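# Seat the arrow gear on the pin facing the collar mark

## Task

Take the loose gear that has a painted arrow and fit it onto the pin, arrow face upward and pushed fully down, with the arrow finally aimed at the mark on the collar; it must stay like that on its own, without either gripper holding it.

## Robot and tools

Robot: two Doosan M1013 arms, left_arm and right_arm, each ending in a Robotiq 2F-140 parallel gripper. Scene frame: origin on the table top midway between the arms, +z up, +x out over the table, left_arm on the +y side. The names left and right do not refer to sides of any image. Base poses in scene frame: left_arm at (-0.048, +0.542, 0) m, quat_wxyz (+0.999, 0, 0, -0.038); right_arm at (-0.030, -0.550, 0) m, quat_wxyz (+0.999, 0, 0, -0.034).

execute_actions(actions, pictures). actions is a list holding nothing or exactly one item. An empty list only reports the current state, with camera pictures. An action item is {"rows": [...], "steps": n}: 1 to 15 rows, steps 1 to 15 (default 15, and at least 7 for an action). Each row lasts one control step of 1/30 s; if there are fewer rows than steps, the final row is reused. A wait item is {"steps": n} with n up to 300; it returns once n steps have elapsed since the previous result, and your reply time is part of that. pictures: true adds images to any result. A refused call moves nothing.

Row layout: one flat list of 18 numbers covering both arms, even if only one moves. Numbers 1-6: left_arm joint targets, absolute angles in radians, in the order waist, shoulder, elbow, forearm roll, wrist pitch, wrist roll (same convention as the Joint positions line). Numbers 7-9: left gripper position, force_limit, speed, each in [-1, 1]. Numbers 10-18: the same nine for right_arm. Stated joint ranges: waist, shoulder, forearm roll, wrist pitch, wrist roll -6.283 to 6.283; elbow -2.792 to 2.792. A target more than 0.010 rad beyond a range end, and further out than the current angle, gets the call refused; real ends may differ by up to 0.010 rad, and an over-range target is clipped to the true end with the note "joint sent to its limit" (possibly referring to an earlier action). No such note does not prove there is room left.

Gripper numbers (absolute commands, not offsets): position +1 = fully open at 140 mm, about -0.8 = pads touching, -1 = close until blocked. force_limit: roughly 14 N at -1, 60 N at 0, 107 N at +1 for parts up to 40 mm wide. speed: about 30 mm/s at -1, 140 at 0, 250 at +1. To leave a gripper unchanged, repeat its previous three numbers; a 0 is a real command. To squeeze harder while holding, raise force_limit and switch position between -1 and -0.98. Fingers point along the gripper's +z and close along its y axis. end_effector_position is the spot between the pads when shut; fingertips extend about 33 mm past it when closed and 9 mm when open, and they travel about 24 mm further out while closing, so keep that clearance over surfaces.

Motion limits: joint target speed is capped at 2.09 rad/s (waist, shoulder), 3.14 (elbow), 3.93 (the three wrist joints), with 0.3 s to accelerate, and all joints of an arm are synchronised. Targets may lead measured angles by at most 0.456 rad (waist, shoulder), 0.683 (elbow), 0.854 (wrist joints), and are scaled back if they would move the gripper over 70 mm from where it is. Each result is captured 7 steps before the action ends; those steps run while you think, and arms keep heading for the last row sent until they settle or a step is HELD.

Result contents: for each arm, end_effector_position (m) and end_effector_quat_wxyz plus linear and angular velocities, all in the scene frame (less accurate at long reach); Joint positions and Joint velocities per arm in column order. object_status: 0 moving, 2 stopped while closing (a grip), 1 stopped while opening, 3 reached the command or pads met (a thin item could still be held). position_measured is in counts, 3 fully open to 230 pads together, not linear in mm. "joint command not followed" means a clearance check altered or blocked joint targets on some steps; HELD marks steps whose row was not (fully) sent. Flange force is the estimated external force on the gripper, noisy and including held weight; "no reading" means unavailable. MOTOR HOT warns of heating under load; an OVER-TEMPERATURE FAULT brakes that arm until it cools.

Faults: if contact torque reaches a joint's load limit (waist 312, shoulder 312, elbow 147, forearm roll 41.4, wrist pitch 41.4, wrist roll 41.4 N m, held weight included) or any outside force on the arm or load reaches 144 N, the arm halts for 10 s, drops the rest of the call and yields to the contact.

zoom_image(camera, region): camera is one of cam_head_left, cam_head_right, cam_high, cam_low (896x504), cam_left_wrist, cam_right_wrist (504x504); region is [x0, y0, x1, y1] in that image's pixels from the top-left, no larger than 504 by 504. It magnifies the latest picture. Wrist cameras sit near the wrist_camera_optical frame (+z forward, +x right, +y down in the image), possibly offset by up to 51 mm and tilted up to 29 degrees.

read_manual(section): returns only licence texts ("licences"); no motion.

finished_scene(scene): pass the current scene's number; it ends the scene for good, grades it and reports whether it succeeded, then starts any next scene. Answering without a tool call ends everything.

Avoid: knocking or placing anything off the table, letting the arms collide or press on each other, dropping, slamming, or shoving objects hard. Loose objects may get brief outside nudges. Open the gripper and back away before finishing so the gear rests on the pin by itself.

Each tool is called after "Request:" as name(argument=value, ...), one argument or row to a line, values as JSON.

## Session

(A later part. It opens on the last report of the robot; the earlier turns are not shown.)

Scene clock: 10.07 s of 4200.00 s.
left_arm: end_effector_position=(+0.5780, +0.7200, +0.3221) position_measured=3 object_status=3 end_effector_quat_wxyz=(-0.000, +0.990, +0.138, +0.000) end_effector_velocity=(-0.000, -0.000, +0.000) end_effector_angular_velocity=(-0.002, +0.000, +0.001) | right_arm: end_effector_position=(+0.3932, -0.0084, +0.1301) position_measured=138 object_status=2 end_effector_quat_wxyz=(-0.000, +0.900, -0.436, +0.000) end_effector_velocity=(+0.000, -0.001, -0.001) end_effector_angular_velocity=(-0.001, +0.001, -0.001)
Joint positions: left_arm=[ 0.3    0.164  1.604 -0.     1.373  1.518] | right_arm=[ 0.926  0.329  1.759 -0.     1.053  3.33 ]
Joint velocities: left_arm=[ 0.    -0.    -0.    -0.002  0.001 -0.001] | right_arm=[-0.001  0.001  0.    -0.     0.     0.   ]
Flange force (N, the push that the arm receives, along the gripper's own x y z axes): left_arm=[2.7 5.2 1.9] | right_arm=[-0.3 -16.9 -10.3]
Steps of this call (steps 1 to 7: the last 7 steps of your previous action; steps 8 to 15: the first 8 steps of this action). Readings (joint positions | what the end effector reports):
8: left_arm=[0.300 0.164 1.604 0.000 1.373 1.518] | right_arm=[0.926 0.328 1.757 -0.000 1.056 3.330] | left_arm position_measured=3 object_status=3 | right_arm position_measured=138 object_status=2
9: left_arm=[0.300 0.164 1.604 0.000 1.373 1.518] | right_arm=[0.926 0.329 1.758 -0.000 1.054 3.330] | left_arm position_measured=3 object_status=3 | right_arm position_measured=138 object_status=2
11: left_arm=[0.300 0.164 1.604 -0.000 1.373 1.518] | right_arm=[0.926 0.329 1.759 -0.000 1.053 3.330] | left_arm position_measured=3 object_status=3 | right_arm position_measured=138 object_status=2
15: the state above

Overshoot; use dr −2.

Request:
execute_actions(
  actions=[
    {"rows":[[0.3,0.164,1.604,0,1.373,1.518,1,0,0,0.9254,0.3324,1.7548,0,1.0544,3.33,-1,-0.5,-0.5]],"steps":9},
  ],
)

Request:
execute_actions(
  actions=[
    {"rows":[[0.3,0.164,1.604,0,1.373,1.518,1,0,0,0.9254,0.334,1.7566,0,1.051,3.33,-1,-0.5,-0.5]]},
  ],
)

Scene clock: 10.37 s of 4200.00 s.
left_arm: end_effector_position=(+0.5780, +0.7200, +0.3221) position_measured=3 object_status=3 end_effector_quat_wxyz=(-0.000, +0.990, +0.138, +0.000) end_effector_velocity=(-0.001, -0.001, -0.000) end_effector_angular_velocity=(-0.001, -0.000, +0.000) | right_arm: end_effector_position=(+0.3936, -0.0079, +0.1297) position_measured=138 object_status=2 end_effector_quat_wxyz=(+0.000, +0.900, -0.436, -0.000) end_effector_velocity=(+0.014, +0.016, -0.007) end_effector_angular_velocity=(-0.026, +0.022, +0.000)
Joint positions: left_arm=[0.3   0.164 1.604 0.    1.373 1.518] | right_arm=[ 0.926  0.331  1.757 -0.     1.054  3.33 ]
Joint velocities: left_arm=[-0.    -0.002  0.002 -0.001 -0.    -0.   ] | right_arm=[-0.     0.052 -0.059 -0.     0.042 -0.   ]
Flange force (N, the push that the arm receives, along the gripper's own x y z axes): left_arm=[1.5 4.7 1.5] | right_arm=[1.2 -12.8 -9.5]
Steps of this call (steps 1 to 7: the last 7 steps of your previous action; steps 8 to 9: the first 2 steps of this action). Readings (joint positions | what the end effector reports):
8: left_arm=[0.300 0.164 1.604 -0.000 1.373 1.518] | right_arm=[0.926 0.330 1.759 -0.000 1.053 3.330] | left_arm position_measured=3 object_status=3 | right_arm position_measured=138 object_status=2
9: the state above

Scene clock: 10.87 s of 4200.00 s.
left_arm: end_effector_position=(+0.5780, +0.7200, +0.3221) position_measured=3 object_status=3 end_effector_quat_wxyz=(-0.000, +0.990, +0.138, +0.000) end_effector_velocity=(+0.001, +0.001, +0.000) end_effector_angular_velocity=(+0.001, -0.002, +0.000) | right_arm: end_effector_position=(+0.3944, -0.0071, +0.1281) position_measured=138 object_status=2 end_effector_quat_wxyz=(+0.000, +0.900, -0.436, -0.000) end_effector_velocity=(-0.001, +0.000, -0.000) end_effector_angular_velocity=(-0.001, +0.001, +0.001)
Joint positions: left_arm=[ 0.3    0.164  1.604 -0.     1.373  1.518] | right_arm=[ 0.925  0.334  1.757 -0.     1.051  3.33 ]
Joint velocities: left_arm=[ 0.001  0.001 -0.001  0.    -0.002  0.001] | right_arm=[ 0.001 -0.     0.001 -0.     0.    -0.   ]
Flange force (N, the push that the arm receives, along the gripper's own x y z axes): left_arm=[3.3 5.8 1.4] | right_arm=[-1.4 11.6 0.1]
Steps of this call (steps 1 to 7: the last 7 steps of your previous action; steps 8 to 15: the first 8 steps of this action). Readings (joint positions | what the end effector reports):
8: left_arm=[0.300 0.164 1.604 -0.000 1.373 1.518] | right_arm=[0.925 0.333 1.755 -0.000 1.055 3.330] | left_arm position_measured=3 object_status=3 | right_arm position_measured=138 object_status=2
9: left_arm=[0.300 0.164 1.604 -0.000 1.373 1.518] | right_arm=[0.925 0.333 1.755 -0.000 1.053 3.330] | left_arm position_measured=3 object_status=3 | right_arm position_measured=138 object_status=2
11: left_arm=[0.300 0.164 1.604 -0.000 1.373 1.518] | right_arm=[0.925 0.334 1.756 -0.000 1.051 3.330] | left_arm position_measured=3 object_status=3 | right_arm position_measured=138 object_status=2
15: the state above

Request:
execute_actions(
  actions=[
    {"rows":[[0.3,0.164,1.604,0,1.373,1.518,1,0,0,0.9257,0.335,1.7594,0,1.0472,3.32,-1,-0.5,-0.5]]},
  ],
)

Request:
execute_actions(
  actions=[
    {"rows":[[0.3,0.164,1.604,0,1.373,1.518,1,0,0,0.9257,0.3366,1.7612,0,1.0438,3.304,-1,-0.5,-0.5]]},
  ],
)

Scene clock: 11.37 s of 4200.00 s.
left_arm: end_effector_position=(+0.5780, +0.7200, +0.3221) position_measured=3 object_status=3 end_effector_quat_wxyz=(-0.000, +0.990, +0.138, +0.000) end_effector_velocity=(+0.001, -0.000, +0.000) end_effector_angular_velocity=(+0.001, -0.001, -0.001) | right_arm: end_effector_position=(+0.3941, -0.0073, +0.1260) position_measured=138 object_status=2 end_effector_quat_wxyz=(-0.000, +0.902, -0.431, +0.000) end_effector_velocity=(-0.000, +0.001, +0.000) end_effector_angular_velocity=(+0.001, -0.001, +0.002)
Joint positions: left_arm=[0.3   0.164 1.604 0.    1.373 1.518] | right_arm=[0.926 0.335 1.759 0.    1.047 3.32 ]
Joint velocities: left_arm=[-0.002  0.001 -0.001  0.001 -0.    -0.001] | right_arm=[ 0.001 -0.    -0.    -0.    -0.001 -0.001]
Flange force (N, the push that the arm receives, along the gripper's own x y z axes): left_arm=[3.3 5.1 2.1] | right_arm=[-4.2 2.2 0.9]
Steps of this call (steps 1 to 7: the last 7 steps of your previous action; steps 8 to 15: the first 8 steps of this action). Readings (joint positions | what the end effector reports):
8: left_arm=[0.300 0.164 1.604 -0.000 1.373 1.518] | right_arm=[0.925 0.334 1.757 0.000 1.051 3.330] | left_arm position_measured=3 object_status=3 | right_arm position_measured=138 object_status=2
9: left_arm=[0.300 0.164 1.604 -0.000 1.373 1.518] | right_arm=[0.925 0.334 1.758 0.000 1.049 3.325] | left_arm position_measured=3 object_status=3 | right_arm position_measured=138 object_status=2
11: left_arm=[0.300 0.164 1.604 -0.000 1.373 1.518] | right_arm=[0.926 0.335 1.759 0.000 1.047 3.320] | left_arm position_measured=3 object_status=3 | right_arm position_measured=138 object_status=2
15: the state above

Scene clock: 11.87 s of 4200.00 s.
left_arm: end_effector_position=(+0.5780, +0.7200, +0.3221) position_measured=3 object_status=3 end_effector_quat_wxyz=(-0.000, +0.990, +0.138, +0.000) end_effector_velocity=(-0.001, +0.000, -0.001) end_effector_angular_velocity=(+0.000, +0.003, +0.001) | right_arm: end_effector_position=(+0.3940, -0.0073, +0.1242) position_measured=138 object_status=2 end_effector_quat_wxyz=(-0.000, +0.906, -0.424, -0.000) end_effector_velocity=(+0.000, +0.001, -0.001) end_effector_angular_velocity=(+0.001, -0.001, +0.002)
Joint positions: left_arm=[ 0.3    0.164  1.604 -0.     1.373  1.518] | right_arm=[0.926 0.336 1.761 0.    1.044 3.304]
Joint velocities: left_arm=[ 0.     0.     0.001  0.001  0.001 -0.001] | right_arm=[ 0.001  0.001  0.    -0.    -0.003 -0.   ]
Flange force (N, the push that the arm receives, along the gripper's own x y z axes): left_arm=[1.9 5.2 2.3] | right_arm=[-5.0 3.8 -24.8]
Steps of this call (steps 1 to 7: the last 7 steps of your previous action; steps 8 to 15: the first 8 steps of this action). Readings (joint positions | what the end effector reports):
8: left_arm=[0.300 0.164 1.604 -0.000 1.373 1.518] | right_arm=[0.926 0.335 1.759 0.000 1.047 3.320] | left_arm position_measured=3 object_status=3 | right_arm position_measured=138 object_status=2
9: left_arm=[0.300 0.164 1.604 -0.000 1.373 1.518] | right_arm=[0.926 0.335 1.760 0.000 1.046 3.313] | left_arm position_measured=3 object_status=3 | right_arm position_measured=138 object_status=2
11: left_arm=[0.300 0.164 1.604 -0.000 1.373 1.518] | right_arm=[0.926 0.336 1.761 0.000 1.044 3.304] | left_arm position_measured=3 object_status=3 | right_arm position_measured=138 object_status=2
15: the state above

Tooth-on-tooth contact; rotate to find a gap.

Request:
execute_actions(
  actions=[
    {"rows":[[0.3,0.164,1.604,0,1.373,1.518,1,0,0,0.9261,0.3358,1.7603,0,1.0455,3.304,-1,-0.5,-0.5],[0.3,0.164,1.604,0,1.373,1.518,1,0,0,0.9261,0.3358,1.7603,0,1.0455,3.304,-1,-0.5,-0.5],[0.3,0.164,1.604,0,1.373,1.518,1,0,0,0.9261,0.3358,1.7603,0,1.0455,3.304,-1,-0.5,-0.5],[0.3,0.164,1.604,0,1.373,1.518,1,0,0,0.9261,0.3358,1.7603,0,1.0455,3.365,-1,-0.5,-0.5]],"steps":11},
  ],
)

Request:
execute_actions(
  actions=[
    {"rows":[[0.3,0.164,1.604,0,1.373,1.518,1,0,0,0.9261,0.3374,1.7621,0,1.0421,3.35,-1,-0.5,-0.5]]},
  ],
)

Scene clock: 12.23 s of 4200.00 s.
left_arm: end_effector_position=(+0.5780, +0.7200, +0.3221) position_measured=3 object_status=3 end_effector_quat_wxyz=(-0.000, +0.990, +0.138, +0.000) end_effector_velocity=(+0.000, -0.000, -0.002) end_effector_angular_velocity=(+0.001, +0.003, -0.003) | right_arm: end_effector_position=(+0.3938, -0.0073, +0.1245) position_measured=138 object_status=2 end_effector_quat_wxyz=(+0.000, +0.906, -0.424, +0.000) end_effector_velocity=(+0.000, -0.001, +0.002) end_effector_angular_velocity=(-0.003, +0.002, -0.062)
Joint positions: left_arm=[0.3   0.164 1.604 0.    1.373 1.518] | right_arm=[ 0.926  0.336  1.761 -0.     1.045  3.304]
Joint velocities: left_arm=[-0.002  0.002  0.001  0.002 -0.     0.001] | right_arm=[-0.001 -0.    -0.003 -0.     0.007  0.062]
Flange force (N, the push that the arm receives, along the gripper's own x y z axes): left_arm=[3.9 5.7 2.9] | right_arm=[-2.5 -8.0 -4.5]
Steps of this call (steps 1 to 7: the last 7 steps of your previous action; steps 8 to 11: the first 4 steps of this action). Readings (joint positions | what the end effector reports):
8: left_arm=[0.300 0.164 1.604 -0.000 1.373 1.518] | right_arm=[0.926 0.337 1.761 0.000 1.044 3.304] | left_arm position_measured=3 object_status=3 | right_arm position_measured=138 object_status=2
9: left_arm=[0.300 0.164 1.604 -0.000 1.373 1.518] | right_arm=[0.926 0.336 1.761 -0.000 1.044 3.304] | left_arm position_measured=3 object_status=3 | right_arm position_measured=138 object_status=2
11: the state above

Scene clock: 12.73 s of 4200.00 s.
left_arm: end_effector_position=(+0.5780, +0.7200, +0.3221) position_measured=3 object_status=3 end_effector_quat_wxyz=(-0.000, +0.990, +0.138, +0.000) end_effector_velocity=(+0.001, -0.000, +0.001) end_effector_angular_velocity=(+0.001, -0.001, -0.001) | right_arm: end_effector_position=(+0.3938, -0.0072, +0.1233) position_measured=138 object_status=2 end_effector_quat_wxyz=(-0.000, +0.896, -0.444, +0.000) end_effector_velocity=(-0.000, -0.001, -0.003) end_effector_angular_velocity=(-0.002, +0.003, -0.001)
Joint positions: left_arm=[0.3   0.164 1.604 0.    1.373 1.518] | right_arm=[ 0.926  0.337  1.762 -0.     1.042  3.35 ]
Joint velocities: left_arm=[-0.001  0.001 -0.002  0.     0.     0.   ] | right_arm=[-0.001  0.002  0.003  0.001 -0.002 -0.001]
Flange force (N, the push that the arm receives, along the gripper's own x y z axes): left_arm=[4.2 6.2 1.7] | right_arm=[5.4 22.8 -58.0]
Steps of this call (steps 1 to 7: the last 7 steps of your previous action; steps 8 to 15: the first 8 steps of this action). Readings (joint positions | what the end effector reports):
8: left_arm=[0.300 0.164 1.604 -0.000 1.373 1.518] | right_arm=[0.926 0.336 1.760 -0.000 1.046 3.365] | left_arm position_measured=3 object_status=3 | right_arm position_measured=138 object_status=2
9: left_arm=[0.300 0.164 1.604 -0.000 1.373 1.518] | right_arm=[0.926 0.336 1.761 -0.000 1.045 3.359] | left_arm position_measured=3 object_status=3 | right_arm position_measured=138 object_status=2
11: left_arm=[0.300 0.164 1.604 -0.000 1.373 1.518] | right_arm=[0.926 0.337 1.761 -0.000 1.043 3.351] | left_arm position_measured=3 object_status=3 | right_arm position_measured=138 object_status=2
15: the state above

Request:
execute_actions(
  actions=[
    {"rows":[[0.3,0.164,1.604,0,1.373,1.518,1,0,0,0.9261,0.3354,1.7599,0,1.0463,3.35,-1,-0.5,-0.5],[0.3,0.164,1.604,0,1.373,1.518,1,0,0,0.9261,0.3354,1.7599,0,1.0463,3.35,-1,-0.5,-0.5],[0.3,0.164,1.604,0,1.373,1.518,1,0,0,0.9261,0.3354,1.7599,0,1.0463,3.35,-1,-0.5,-0.5],[0.3,0.164,1.604,0,1.373,1.518,1,0,0,0.9261,0.3354,1.7599,0,1.0463,3.35,-1,-0.5,-0.5],[0.3,0.164,1.604,0,1.373,1.518,1,0,0,0.9261,0.3354,1.7599,0,1.0463,3.35,-1,-0.5,-0.5],[0.3,0.164,1.604,0,1.373,1.518,1,0,0,0.9261,0.3354,1.7599,0,1.0463,3.265,-1,-0.5,-0.5]]},
  ],
)

Request:
execute_actions(
  actions=[
    {"rows":[[0.3,0.164,1.604,0,1.373,1.518,1,0,0,0.9261,0.3378,1.7625,0,1.0413,3.24,-1,-0.5,-0.5]]},
  ],
)

Scene clock: 13.30 s of 4200.00 s.
left_arm: end_effector_position=(+0.5780, +0.7200, +0.3221) position_measured=3 object_status=3 end_effector_quat_wxyz=(-0.000, +0.990, +0.138, +0.000) end_effector_velocity=(+0.000, -0.000, +0.001) end_effector_angular_velocity=(+0.000, -0.002, +0.000) | right_arm: end_effector_position=(+0.3938, -0.0072, +0.1253) position_measured=138 object_status=2 end_effector_quat_wxyz=(+0.000, +0.903, -0.430, -0.000) end_effector_velocity=(+0.002, +0.002, +0.003) end_effector_angular_velocity=(+0.004, -0.004, +0.853)
Joint positions: left_arm=[0.3   0.164 1.604 0.    1.373 1.518] | right_arm=[0.926 0.336 1.76  0.    1.046 3.318]
Joint velocities: left_arm=[-0.    -0.001 -0.001 -0.     0.    -0.001] | right_arm=[-0.    -0.002 -0.004 -0.    -0.    -0.854]
Flange force (N, the push that the arm receives, along the gripper's own x y z axes): left_arm=[2.2 5.4 1.1] | right_arm=[1.9 3.9 4.5]
Steps of this call (steps 1 to 7: the last 7 steps of your previous action; steps 8 to 9: the robot went on to your last target; steps 10 to 17: the first 8 steps of this action). Readings (joint positions | what the end effector reports):
10: left_arm=[0.300 0.164 1.604 -0.000 1.373 1.518] | right_arm=[0.926 0.337 1.762 0.000 1.042 3.350] | left_arm position_measured=3 object_status=3 | right_arm position_measured=138 object_status=2
11: left_arm=[0.300 0.164 1.604 0.000 1.373 1.518] | right_arm=[0.926 0.337 1.762 0.000 1.044 3.350] | left_arm position_measured=3 object_status=3 | right_arm position_measured=138 object_status=2
13: left_arm=[0.300 0.164 1.604 -0.000 1.373 1.518] | right_arm=[0.926 0.336 1.761 0.000 1.045 3.350] | left_arm position_measured=3 object_status=3 | right_arm position_measured=138 object_status=2
17: the state above

Scene clock: 13.80 s of 4200.00 s.
left_arm: end_effector_position=(+0.5780, +0.7200, +0.3221) position_measured=3 object_status=3 end_effector_quat_wxyz=(-0.000, +0.990, +0.138, +0.000) end_effector_velocity=(-0.000, -0.001, -0.000) end_effector_angular_velocity=(+0.001, +0.001, -0.001) | right_arm: end_effector_position=(+0.3938, -0.0071, +0.1228) position_measured=138 object_status=2 end_effector_quat_wxyz=(-0.000, +0.919, -0.395, +0.000) end_effector_velocity=(-0.001, +0.001, -0.001) end_effector_angular_velocity=(-0.000, +0.001, +0.002)
Joint positions: left_arm=[ 0.3    0.164  1.604 -0.     1.373  1.518] | right_arm=[0.926 0.338 1.762 0.    1.041 3.24 ]
Joint velocities: left_arm=[-0.001 -0.     0.001  0.001 -0.    -0.   ] | right_arm=[ 0.002  0.001  0.001  0.    -0.002 -0.   ]
Flange force (N, the push that the arm receives, along the gripper's own x y z axes): left_arm=[2.7 6.4 2.3] | right_arm=[-8.3 4.3 -27.4]
Steps of this call (steps 1 to 7: the last 7 steps of your previous action; steps 8 to 15: the first 8 steps of this action). Readings (joint positions | what the end effector reports):
8: left_arm=[0.300 0.164 1.604 -0.000 1.373 1.518] | right_arm=[0.926 0.335 1.760 0.000 1.046 3.265] | left_arm position_measured=3 object_status=3 | right_arm position_measured=138 object_status=2
9: left_arm=[0.300 0.164 1.604 0.000 1.373 1.518] | right_arm=[0.926 0.336 1.760 0.000 1.045 3.257] | left_arm position_measured=3 object_status=3 | right_arm position_measured=138 object_status=2
11: left_arm=[0.300 0.164 1.604 0.000 1.373 1.518] | right_arm=[0.926 0.337 1.762 0.000 1.042 3.241] | left_arm position_measured=3 object_status=3 | right_arm position_measured=138 object_status=2
15: the state above

Request:
execute_actions(
  actions=[
    {"rows":[[0.3,0.164,1.604,0,1.373,1.518,1,0,0,0.9261,0.3378,1.7625,0,1.0413,3.27,-1,-0.5,-0.5]]},
  ],
  pictures=true,
)

Request:
zoom_image(
  camera="cam_right_wrist",
  region=[150, 140, 350, 340],
)

Request:
zoom_image(
  camera="cam_head_left",
  region=[390, 260, 460, 330],
)

Scene clock: 14.37 s of 4200.00 s.
left_arm: end_effector_position=(+0.5780, +0.7200, +0.3221) position_measured=3 object_status=3 end_effector_quat_wxyz=(-0.000, +0.990, +0.138, +0.000) end_effector_velocity=(-0.001, -0.001, -0.000) end_effector_angular_velocity=(-0.002, +0.001, +0.000) | right_arm: end_effector_position=(+0.3937, -0.0072, +0.1225) position_measured=138 object_status=2 end_effector_quat_wxyz=(+0.000, +0.913, -0.408, -0.000) end_effector_velocity=(-0.001, -0.000, -0.001) end_effector_angular_velocity=(-0.001, +0.001, +0.000)
Joint positions: left_arm=[ 0.3    0.164  1.604 -0.     1.373  1.518] | right_arm=[0.926 0.338 1.763 0.    1.041 3.27 ]
Joint velocities: left_arm=[-0.001 -0.001  0.001 -0.001  0.001 -0.001] | right_arm=[ 0.001 -0.     0.001  0.     0.     0.001]
Flange force (N, the push that the arm receives, along the gripper's own x y z axes): left_arm=[2.9 5.5 1.9] | right_arm=[-10.5 3.2 -24.5]
Steps of this call (steps 1 to 7: the last 7 steps of your previous action; steps 8 to 9: the robot went on to your last target; steps 10 to 17: the first 8 steps of this action). Readings (joint positions | what the end effector reports):
10: left_arm=[0.300 0.164 1.604 -0.000 1.373 1.518] | right_arm=[0.926 0.338 1.762 0.000 1.041 3.240] | left_arm position_measured=3 object_status=3 | right_arm position_measured=138 object_status=2
11: left_arm=[0.300 0.164 1.604 -0.000 1.373 1.518] | right_arm=[0.926 0.338 1.763 0.000 1.041 3.248] | left_arm position_measured=3 object_status=3 | right_arm position_measured=138 object_status=2
13: left_arm=[0.300 0.164 1.604 -0.000 1.373 1.518] | right_arm=[0.926 0.338 1.763 0.000 1.041 3.269] | left_arm position_measured=3 object_status=3 | right_arm position_measured=138 object_status=2
17: the state above

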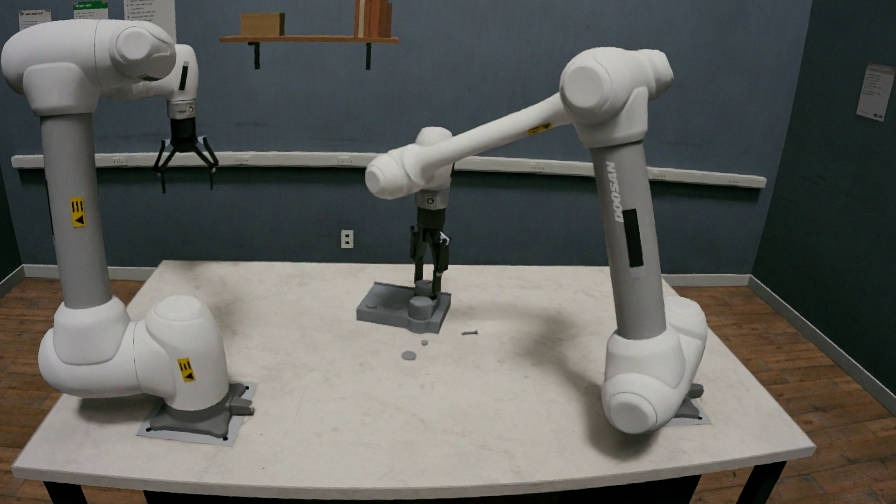

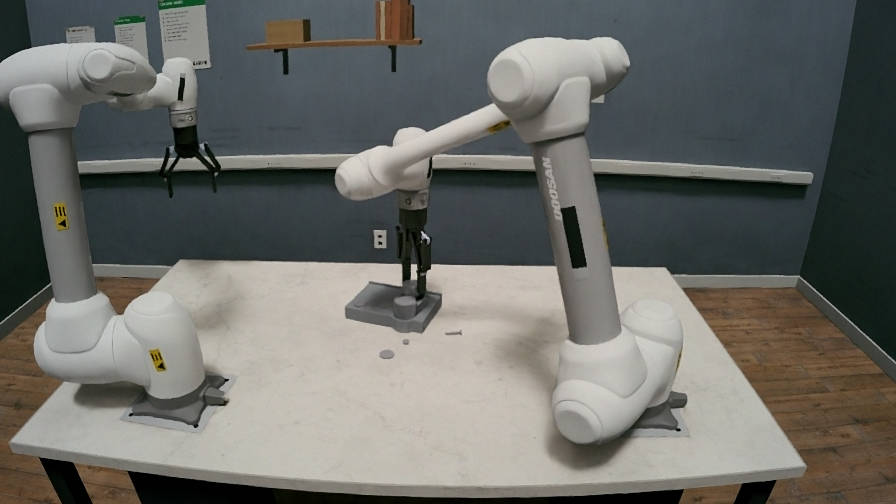

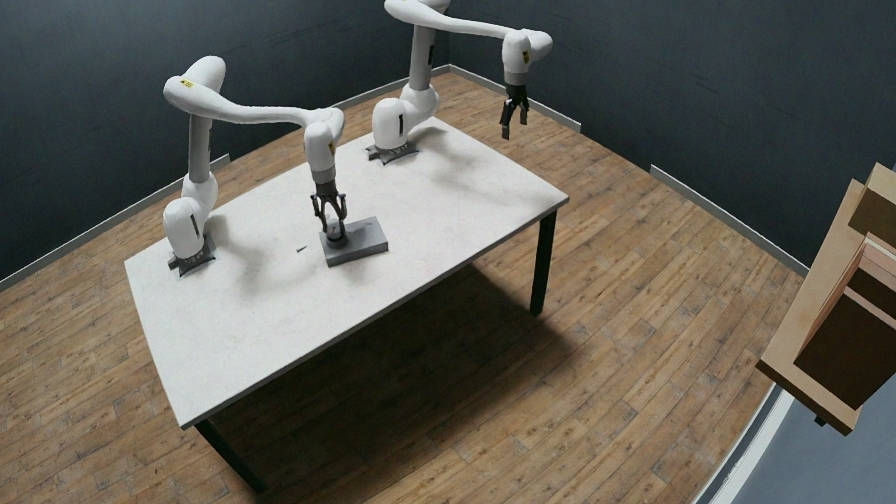

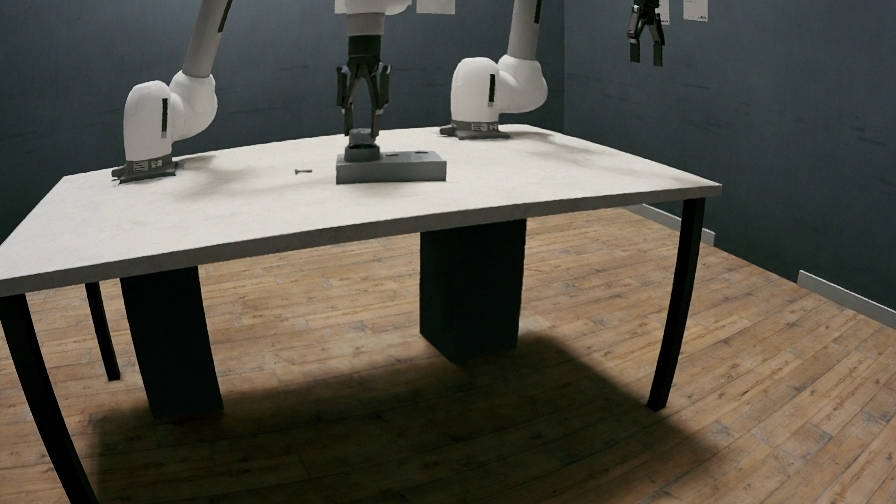

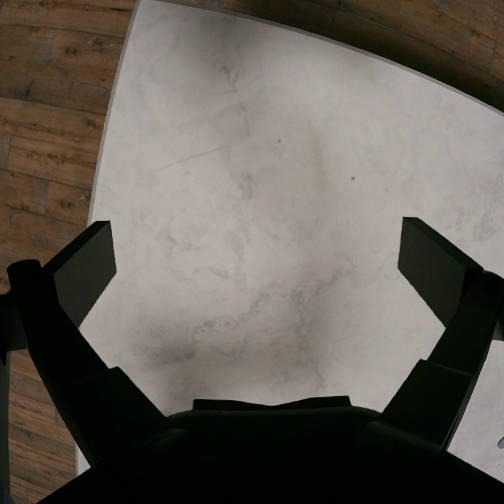

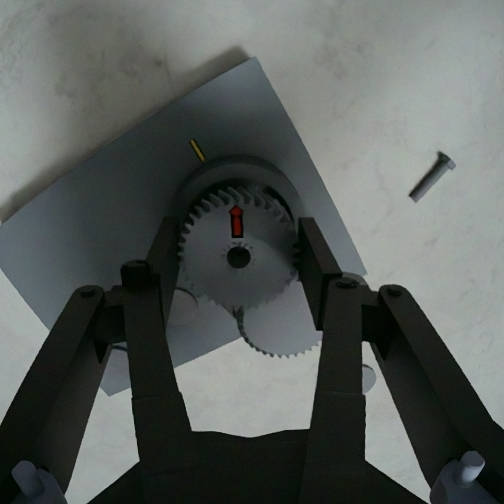

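Region (150, 140, 350, 340) of cam_right_wrist's 504x504 image, scaled by 2.520, with more detail than that image has.

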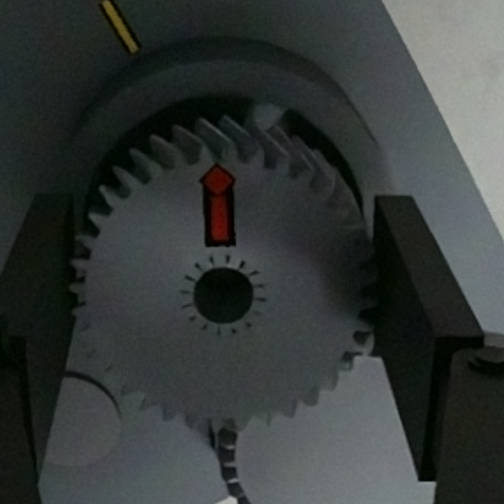

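Region (390, 260, 460, 330) of cam_head_left's 896x504 image, scaled by 7.200, with more detail than that image has.

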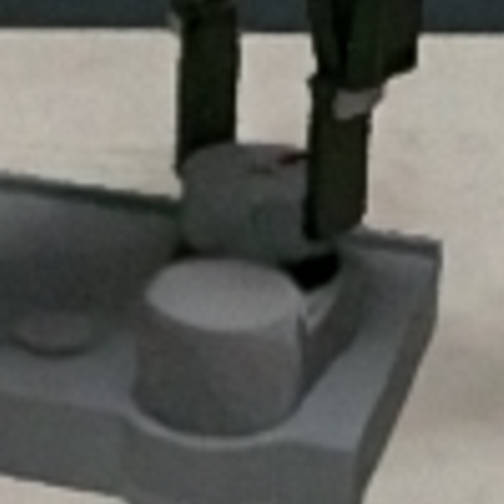

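Request:
execute_actions(
  actions=[
    {"rows":[[0.3,0.164,1.604,0,1.373,1.518,1,0,0,0.9261,0.3378,1.7625,0,1.0413,3.235,-1,-0.5,-0.5]],"steps":13},
  ],
)

Request:
execute_actions(
  actions=[
    {"rows":[[0.3,0.164,1.604,0,1.373,1.518,1,0,0,0.9261,0.3399,1.7647,0,1.037,3.215,-1,-0.5,-0.5]]},
  ],
)

Scene clock: 15.00 s of 4200.00 s.
left_arm: end_effector_position=(+0.5780, +0.7200, +0.3221) position_measured=3 object_status=3 end_effector_quat_wxyz=(-0.000, +0.990, +0.138, +0.000) end_effector_velocity=(-0.000, +0.001, +0.000) end_effector_angular_velocity=(+0.000, +0.001, +0.001) | right_arm: end_effector_position=(+0.3937, -0.0072, +0.1225) position_measured=138 object_status=2 end_effector_quat_wxyz=(+0.000, +0.920, -0.392, -0.000) end_effector_velocity=(-0.000, -0.000, -0.000) end_effector_angular_velocity=(-0.001, +0.001, +0.004)
Joint positions: left_arm=[0.3   0.164 1.604 0.    1.373 1.518] | right_arm=[0.926 0.338 1.763 0.    1.041 3.235]
Joint velocities: left_arm=[ 0.001 -0.    -0.001  0.001  0.001  0.   ] | right_arm=[ 0.     0.     0.001  0.     0.    -0.004]
Flange force (N, the push that the arm receives, along the gripper's own x y z axes): left_arm=[1.2 4.2 1.2] | right_arm=[-13.7 -4.4 -13.5]
Steps of this call (steps 1 to 7: the last 7 steps of your previous action; steps 8 to 13: the robot went on to your last target; steps 14 to 19: the first 6 steps of this action). Readings (joint positions | what the end effector reports):
14: left_arm=[0.300 0.164 1.604 -0.000 1.373 1.518] | right_arm=[0.926 0.338 1.763 0.000 1.041 3.270] | left_arm position_measured=3 object_status=3 | right_arm position_measured=138 object_status=2
15: left_arm=[0.300 0.164 1.604 0.000 1.373 1.518] | right_arm=[0.926 0.338 1.763 0.000 1.041 3.261] | left_arm position_measured=3 object_status=3 | right_arm position_measured=138 object_status=2
17: left_arm=[0.300 0.164 1.604 0.000 1.373 1.518] | right_arm=[0.926 0.338 1.763 0.000 1.041 3.237] | left_arm position_measured=3 object_status=3 | right_arm position_measured=138 object_status=2
19: the state above

Scene clock: 15.50 s of 4200.00 s.
left_arm: end_effector_position=(+0.5780, +0.7200, +0.3221) position_measured=3 object_status=3 end_effector_quat_wxyz=(-0.000, +0.990, +0.138, +0.000) end_effector_velocity=(-0.000, +0.001, -0.001) end_effector_angular_velocity=(-0.001, +0.002, +0.001) | right_arm: end_effector_position=(+0.3938, -0.0071, +0.1202) position_measured=138 object_status=2 end_effector_quat_wxyz=(-0.000, +0.924, -0.383, +0.000) end_effector_velocity=(-0.001, -0.001, -0.002) end_effector_angular_velocity=(-0.002, +0.001, +0.001)
Joint positions: left_arm=[0.3   0.164 1.604 0.    1.373 1.518] | right_arm=[0.926 0.34  1.765 0.    1.037 3.215]
Joint velocities: left_arm=[ 0.001  0.001  0.001 -0.    -0.     0.   ] | right_arm=[ 0.     0.001  0.002 -0.    -0.001 -0.   ]
Flange force (N, the push that the arm receives, along the gripper's own x y z axes): left_arm=[2.9 4.6 1.6] | right_arm=[-13.2 9.5 -49.9]
Steps of this call (steps 1 to 7: the last 7 steps of your previous action; steps 8 to 15: the first 8 steps of this action). Readings (joint positions | what the end effector reports):
8: left_arm=[0.300 0.164 1.604 -0.000 1.373 1.518] | right_arm=[0.926 0.338 1.763 0.000 1.041 3.235] | left_arm position_measured=3 object_status=3 | right_arm position_measured=138 object_status=2
9: left_arm=[0.300 0.164 1.604 -0.000 1.373 1.518] | right_arm=[0.926 0.338 1.763 0.000 1.040 3.227] | left_arm position_measured=3 object_status=3 | right_arm position_measured=138 object_status=2
11: left_arm=[0.300 0.164 1.604 -0.000 1.373 1.518] | right_arm=[0.926 0.340 1.764 0.000 1.038 3.216] | left_arm position_measured=3 object_status=3 | right_arm position_measured=138 object_status=2
15: the state above

Request:
execute_actions(
  actions=[
    {"rows":[[0.3,0.164,1.604,0,1.373,1.518,1,0,0,0.9268,0.3394,1.7642,0,1.038,3.215,-1,-0.5,-0.5]]},
  ],
  pictures=true,
)

Request:
zoom_image(
  camera="cam_right_wrist",
  region=[150, 140, 350, 340],
)

Request:
zoom_image(
  camera="cam_low",
  region=[330, 110, 400, 170],
)

Scene clock: 16.23 s of 4200.00 s.
left_arm: end_effector_position=(+0.5780, +0.7200, +0.3221) position_measured=3 object_status=3 end_effector_quat_wxyz=(-0.000, +0.990, +0.138, +0.000) end_effector_velocity=(-0.001, -0.001, -0.000) end_effector_angular_velocity=(-0.001, -0.000, -0.001) | right_arm: end_effector_position=(+0.3934, -0.0070, +0.1204) position_measured=138 object_status=2 end_effector_quat_wxyz=(+0.000, +0.924, -0.383, +0.000) end_effector_velocity=(+0.001, -0.000, +0.001) end_effector_angular_velocity=(+0.001, -0.000, -0.002)
Joint positions: left_arm=[ 0.3    0.164  1.604 -0.     1.373  1.518] | right_arm=[ 0.927  0.34   1.764 -0.     1.038  3.215]
Joint velocities: left_arm=[-0.001 -0.001  0.002 -0.001 -0.001  0.   ] | right_arm=[-0.002 -0.001 -0.001  0.     0.001 -0.   ]
Flange force (N, the push that the arm receives, along the gripper's own x y z axes): left_arm=[2.4 5.9 1.9] | right_arm=[2.0 -2.4 -24.5]
Steps of this call (steps 1 to 7: the last 7 steps of your previous action; steps 8 to 14: the robot went on to your last target; steps 15 to 22: the first 8 steps of this action). Readings (joint positions | what the end effector reports):
15: left_arm=[0.300 0.164 1.604 0.000 1.373 1.518] | right_arm=[0.926 0.340 1.765 0.000 1.037 3.215] | left_arm position_measured=3 object_status=3 | right_arm position_measured=138 object_status=2
16: left_arm=[0.300 0.164 1.604 0.000 1.373 1.518] | right_arm=[0.926 0.340 1.765 -0.000 1.037 3.215] | left_arm position_measured=3 object_status=3 | right_arm position_measured=138 object_status=2
18: left_arm=[0.300 0.164 1.604 -0.000 1.373 1.518] | right_arm=[0.927 0.340 1.765 -0.000 1.037 3.215] | left_arm position_measured=3 object_status=3 | right_arm position_measured=138 object_status=2
22: the state above

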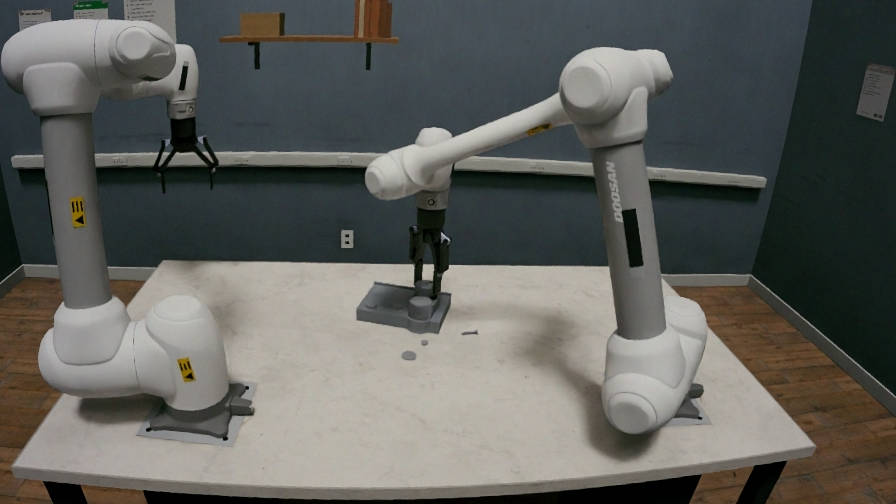

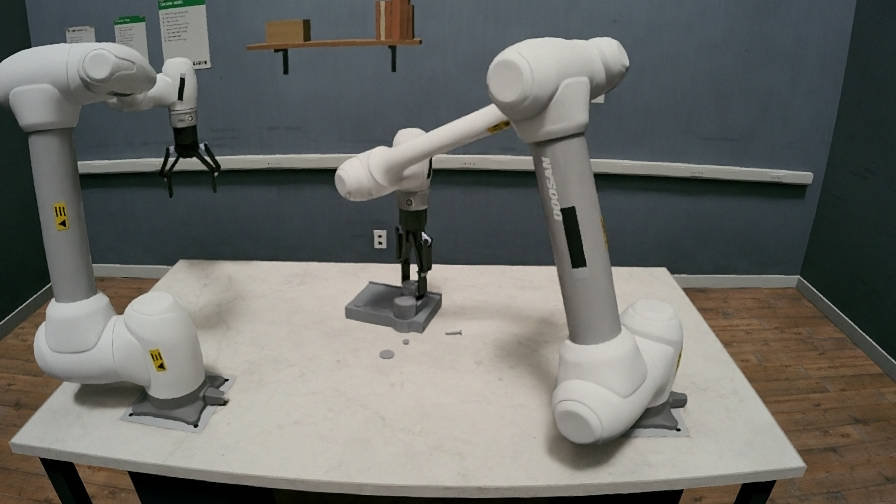

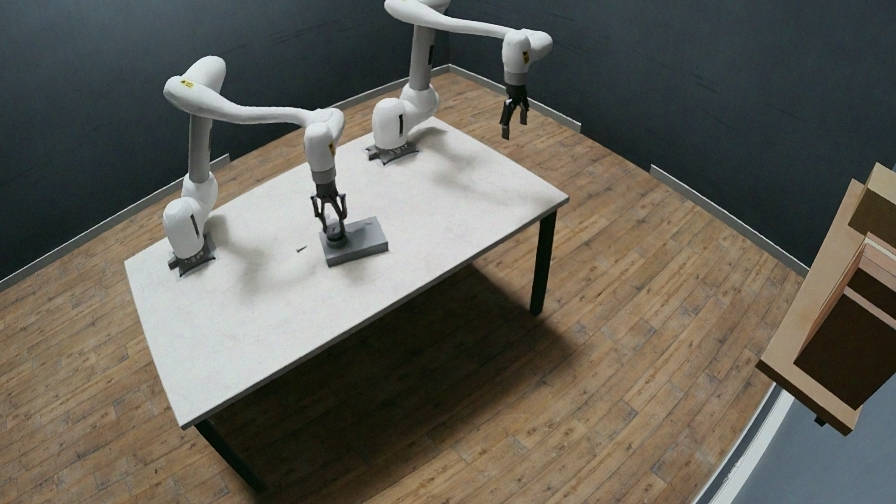

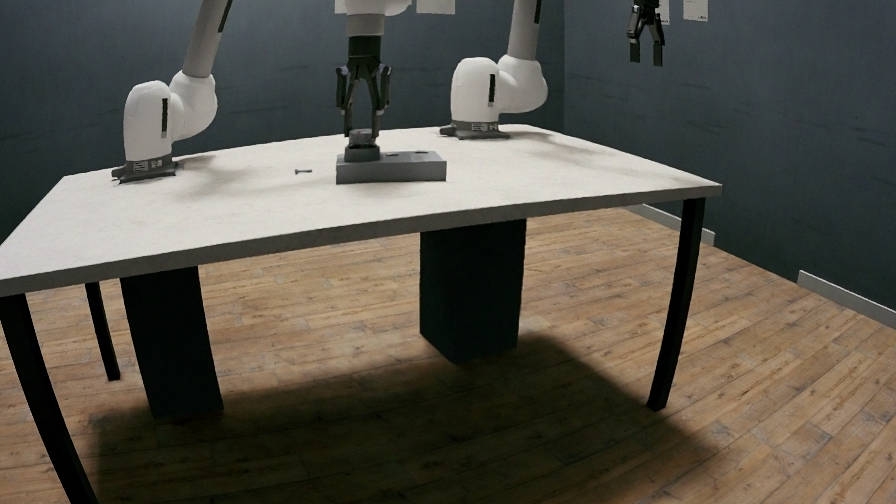

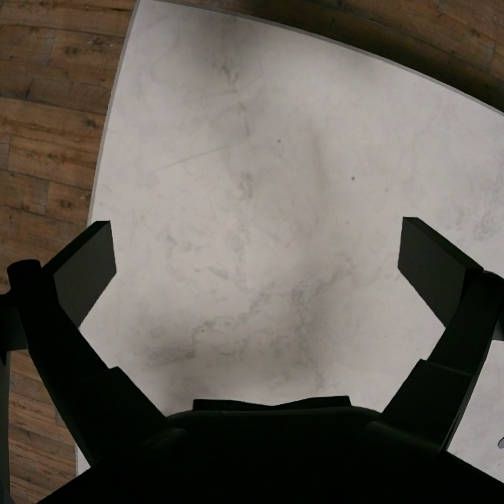

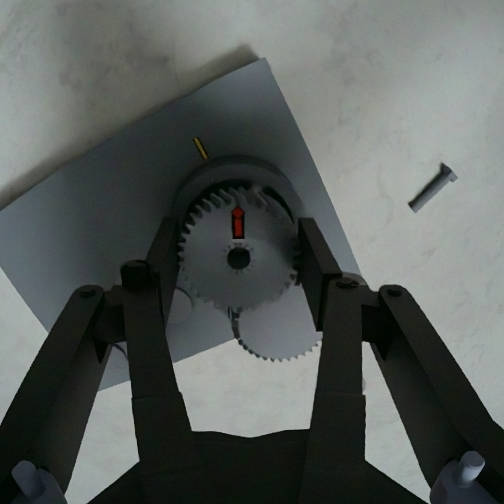

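Region (150, 140, 350, 340) of cam_right_wrist's 504x504 image, scaled by 2.520, with more detail than that image has.

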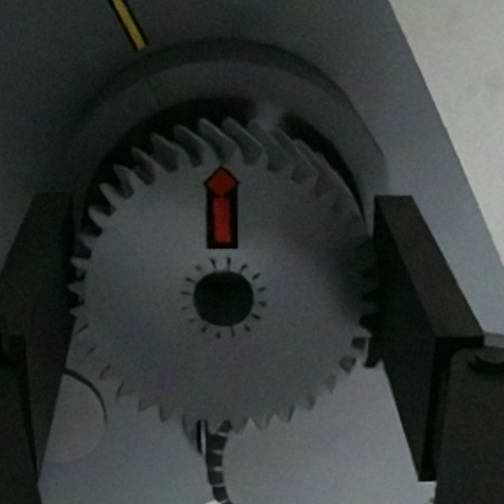

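Region (330, 110, 400, 170) of cam_low's 896x504 image, scaled by 7.200, with more detail than that image has; it fills the top 432 rows of this view, and the rest is white.

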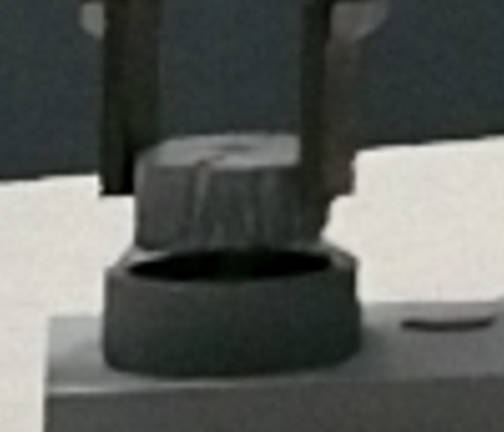

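Request:
execute_actions(
  actions=[
    {"rows":[[0.3,0.164,1.604,0,1.373,1.518,1,0,0,0.9268,0.3374,1.7621,0,1.0421,3.215,-0.98,0,-0.5],[0.3,0.164,1.604,0,1.373,1.518,1,0,0,0.9268,0.3374,1.7621,0,1.0421,3.215,-0.98,0,-0.5],[0.3,0.164,1.604,0,1.373,1.518,1,0,0,0.9268,0.3374,1.7621,0,1.0421,3.215,-0.98,0,-0.5],[0.3,0.164,1.604,0,1.373,1.518,1,0,0,0.9268,0.3374,1.7621,0,1.0421,3.215,-0.98,0,-0.5],[0.3,0.164,1.604,0,1.373,1.518,1,0,0,0.9268,0.3374,1.7621,0,1.0421,3.215,-0.98,0,-0.5],[0.3,0.164,1.604,0,1.373,1.518,1,0,0,0.9268,0.3374,1.7621,0,1.0421,3.215,-0.98,0,-0.5],[0.3,0.164,1.604,0,1.373,1.518,1,0,0,0.9268,0.3374,1.7621,0,1.0421,3.3,-0.98,0,-0.5]]},
  ],
)

Request:
execute_actions(
  actions=[
    {"rows":[[0.3,0.164,1.604,0,1.373,1.518,1,0,0,0.9268,0.3397,1.7645,0,1.0374,3.295,-0.98,0,-0.5]]},
  ],
  pictures=true,
)

Request:
zoom_image(
  camera="cam_right_wrist",
  region=[150, 140, 350, 340],
)

Scene clock: 16.97 s of 4200.00 s.
left_arm: end_effector_position=(+0.5780, +0.7200, +0.3221) position_measured=3 object_status=3 end_effector_quat_wxyz=(-0.000, +0.990, +0.138, +0.000) end_effector_velocity=(+0.001, -0.000, -0.000) end_effector_angular_velocity=(-0.001, -0.001, -0.000) | right_arm: end_effector_position=(+0.3933, -0.0069, +0.1230) position_measured=140 object_status=2 end_effector_quat_wxyz=(+0.000, +0.922, -0.387, -0.000) end_effector_velocity=(-0.001, +0.000, +0.001) end_effector_angular_velocity=(-0.001, +0.000, -0.448)
Joint positions: left_arm=[ 0.3    0.164  1.604 -0.     1.373  1.518] | right_arm=[ 0.927  0.337  1.762 -0.     1.042  3.224]
Joint velocities: left_arm=[-0.     0.001  0.    -0.001 -0.001  0.   ] | right_arm=[ 0.001 -0.    -0.001 -0.     0.002  0.45 ]
Flange force (N, the push that the arm receives, along the gripper's own x y z axes): left_arm=[3.4 5.0 1.4] | right_arm=[2.7 -5.2 2.8]
Steps of this call (steps 1 to 7: the last 7 steps of your previous action; steps 8 to 14: the robot went on to your last target; steps 15 to 22: the first 8 steps of this action). Readings (joint positions | what the end effector reports):
15: left_arm=[0.300 0.164 1.604 -0.000 1.373 1.518] | right_arm=[0.927 0.339 1.764 -0.000 1.038 3.215] | left_arm position_measured=3 object_status=3 | right_arm position_measured=138 object_status=0
16: left_arm=[0.300 0.164 1.604 0.000 1.373 1.518] | right_arm=[0.927 0.338 1.763 -0.000 1.040 3.215] | left_arm position_measured=3 object_status=3 | right_arm position_measured=140 object_status=0
18: left_arm=[0.300 0.164 1.604 -0.000 1.373 1.518] | right_arm=[0.927 0.337 1.762 -0.000 1.042 3.215] | left_arm position_measured=3 object_status=3 | right_arm position_measured=140 object_status=0
22: the state above

Scene clock: 17.47 s of 4200.00 s.
left_arm: end_effector_position=(+0.5780, +0.7200, +0.3221) position_measured=3 object_status=3 end_effector_quat_wxyz=(-0.000, +0.990, +0.138, +0.000) end_effector_velocity=(-0.000, +0.001, +0.000) end_effector_angular_velocity=(+0.000, +0.000, +0.001) | right_arm: end_effector_position=(+0.3934, -0.0068, +0.1207) position_measured=140 object_status=2 end_effector_quat_wxyz=(-0.000, +0.908, -0.419, +0.000) end_effector_velocity=(+0.000, -0.001, -0.003) end_effector_angular_velocity=(-0.001, +0.000, -0.001)
Joint positions: left_arm=[0.3   0.164 1.604 0.    1.373 1.518] | right_arm=[0.927 0.339 1.764 0.    1.038 3.295]
Joint velocities: left_arm=[ 0.002 -0.    -0.     0.     0.001  0.   ] | right_arm=[-0.001  0.002  0.003 -0.    -0.004 -0.   ]
Flange force (N, the push that the arm receives, along the gripper's own x y z axes): left_arm=[1.9 4.8 1.3] | right_arm=[18.9 26.5 -82.0]
Steps of this call (steps 1 to 7: the last 7 steps of your previous action; steps 8 to 15: the first 8 steps of this action). Readings (joint positions | what the end effector reports):
8: left_arm=[0.300 0.164 1.604 -0.000 1.373 1.518] | right_arm=[0.927 0.337 1.762 -0.000 1.042 3.300] | left_arm position_measured=3 object_status=3 | right_arm position_measured=140 object_status=2
9: left_arm=[0.300 0.164 1.604 -0.000 1.373 1.518] | right_arm=[0.927 0.338 1.763 0.000 1.040 3.297] | left_arm position_measured=3 object_status=3 | right_arm position_measured=140 object_status=2
11: left_arm=[0.300 0.164 1.604 -0.000 1.373 1.518] | right_arm=[0.927 0.339 1.764 0.000 1.039 3.295] | left_arm position_measured=3 object_status=3 | right_arm position_measured=140 object_status=2
15: the state above

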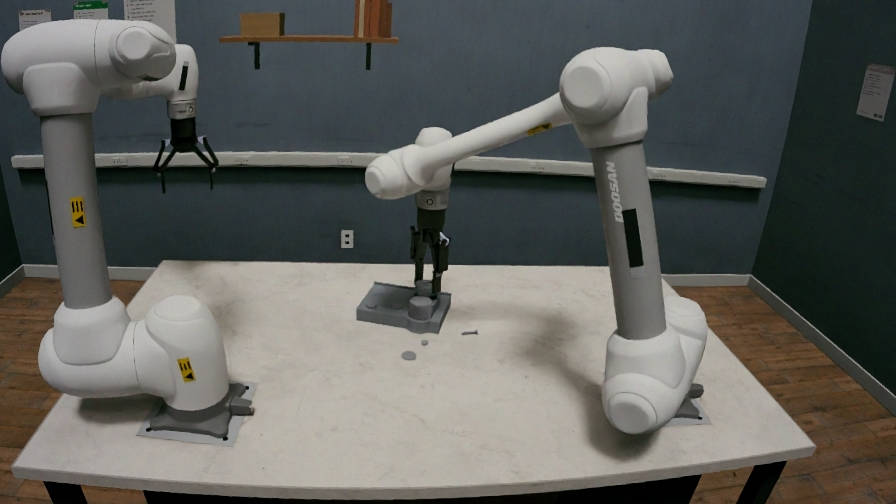

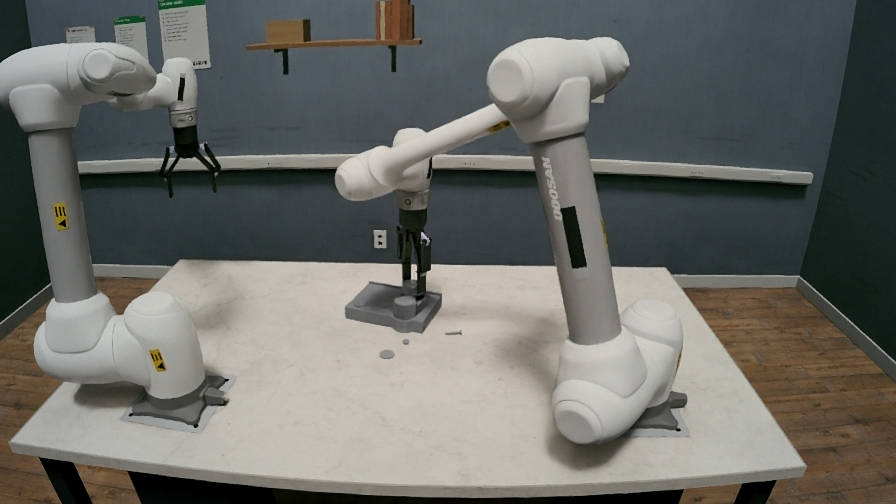

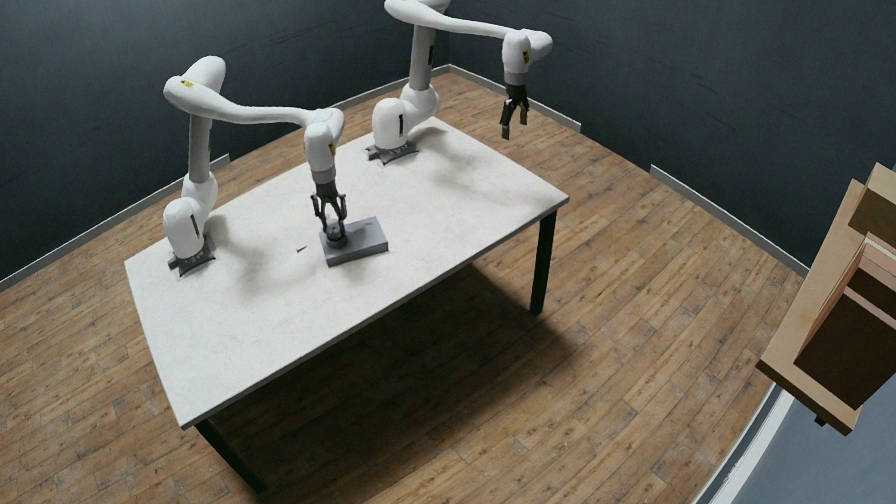

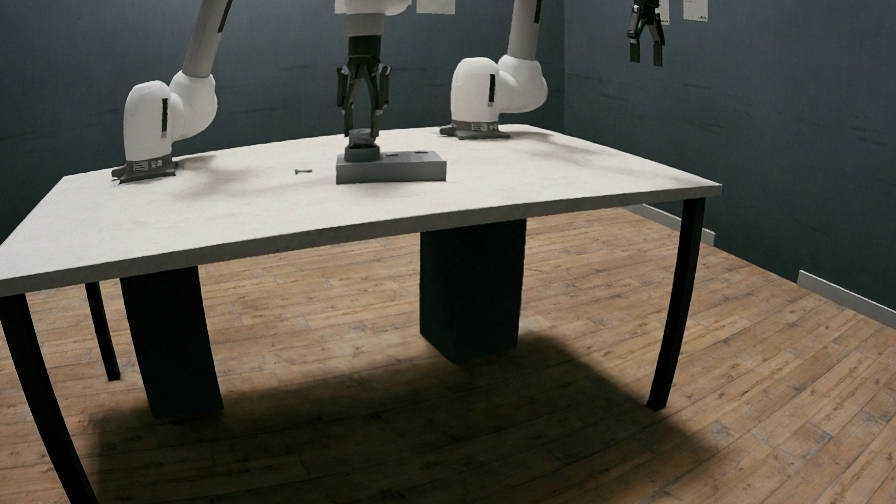

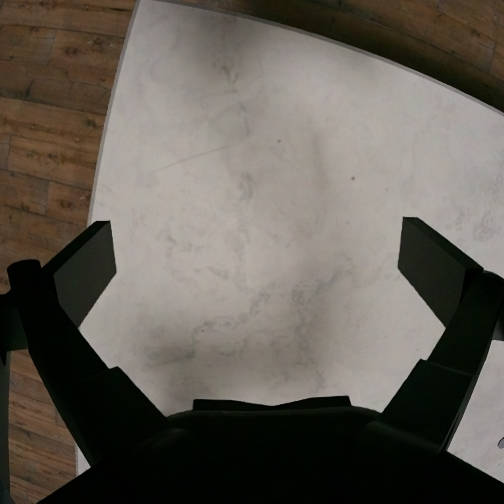

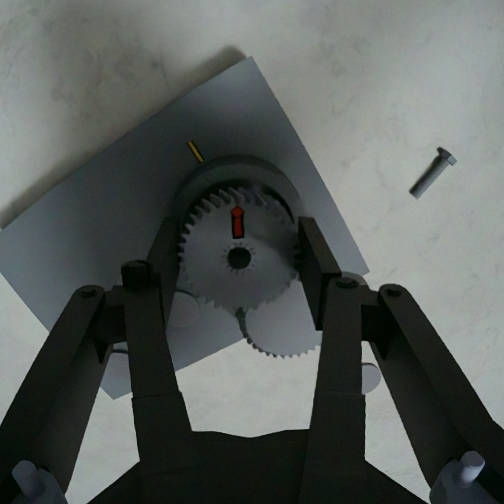

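Region (150, 140, 350, 340) of cam_right_wrist's 504x504 image, scaled by 2.520, with more detail than that image has.

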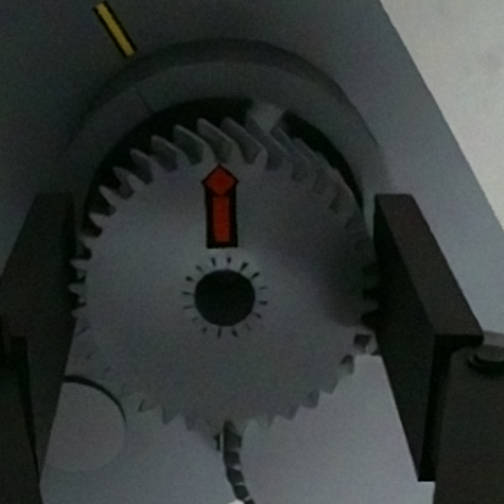

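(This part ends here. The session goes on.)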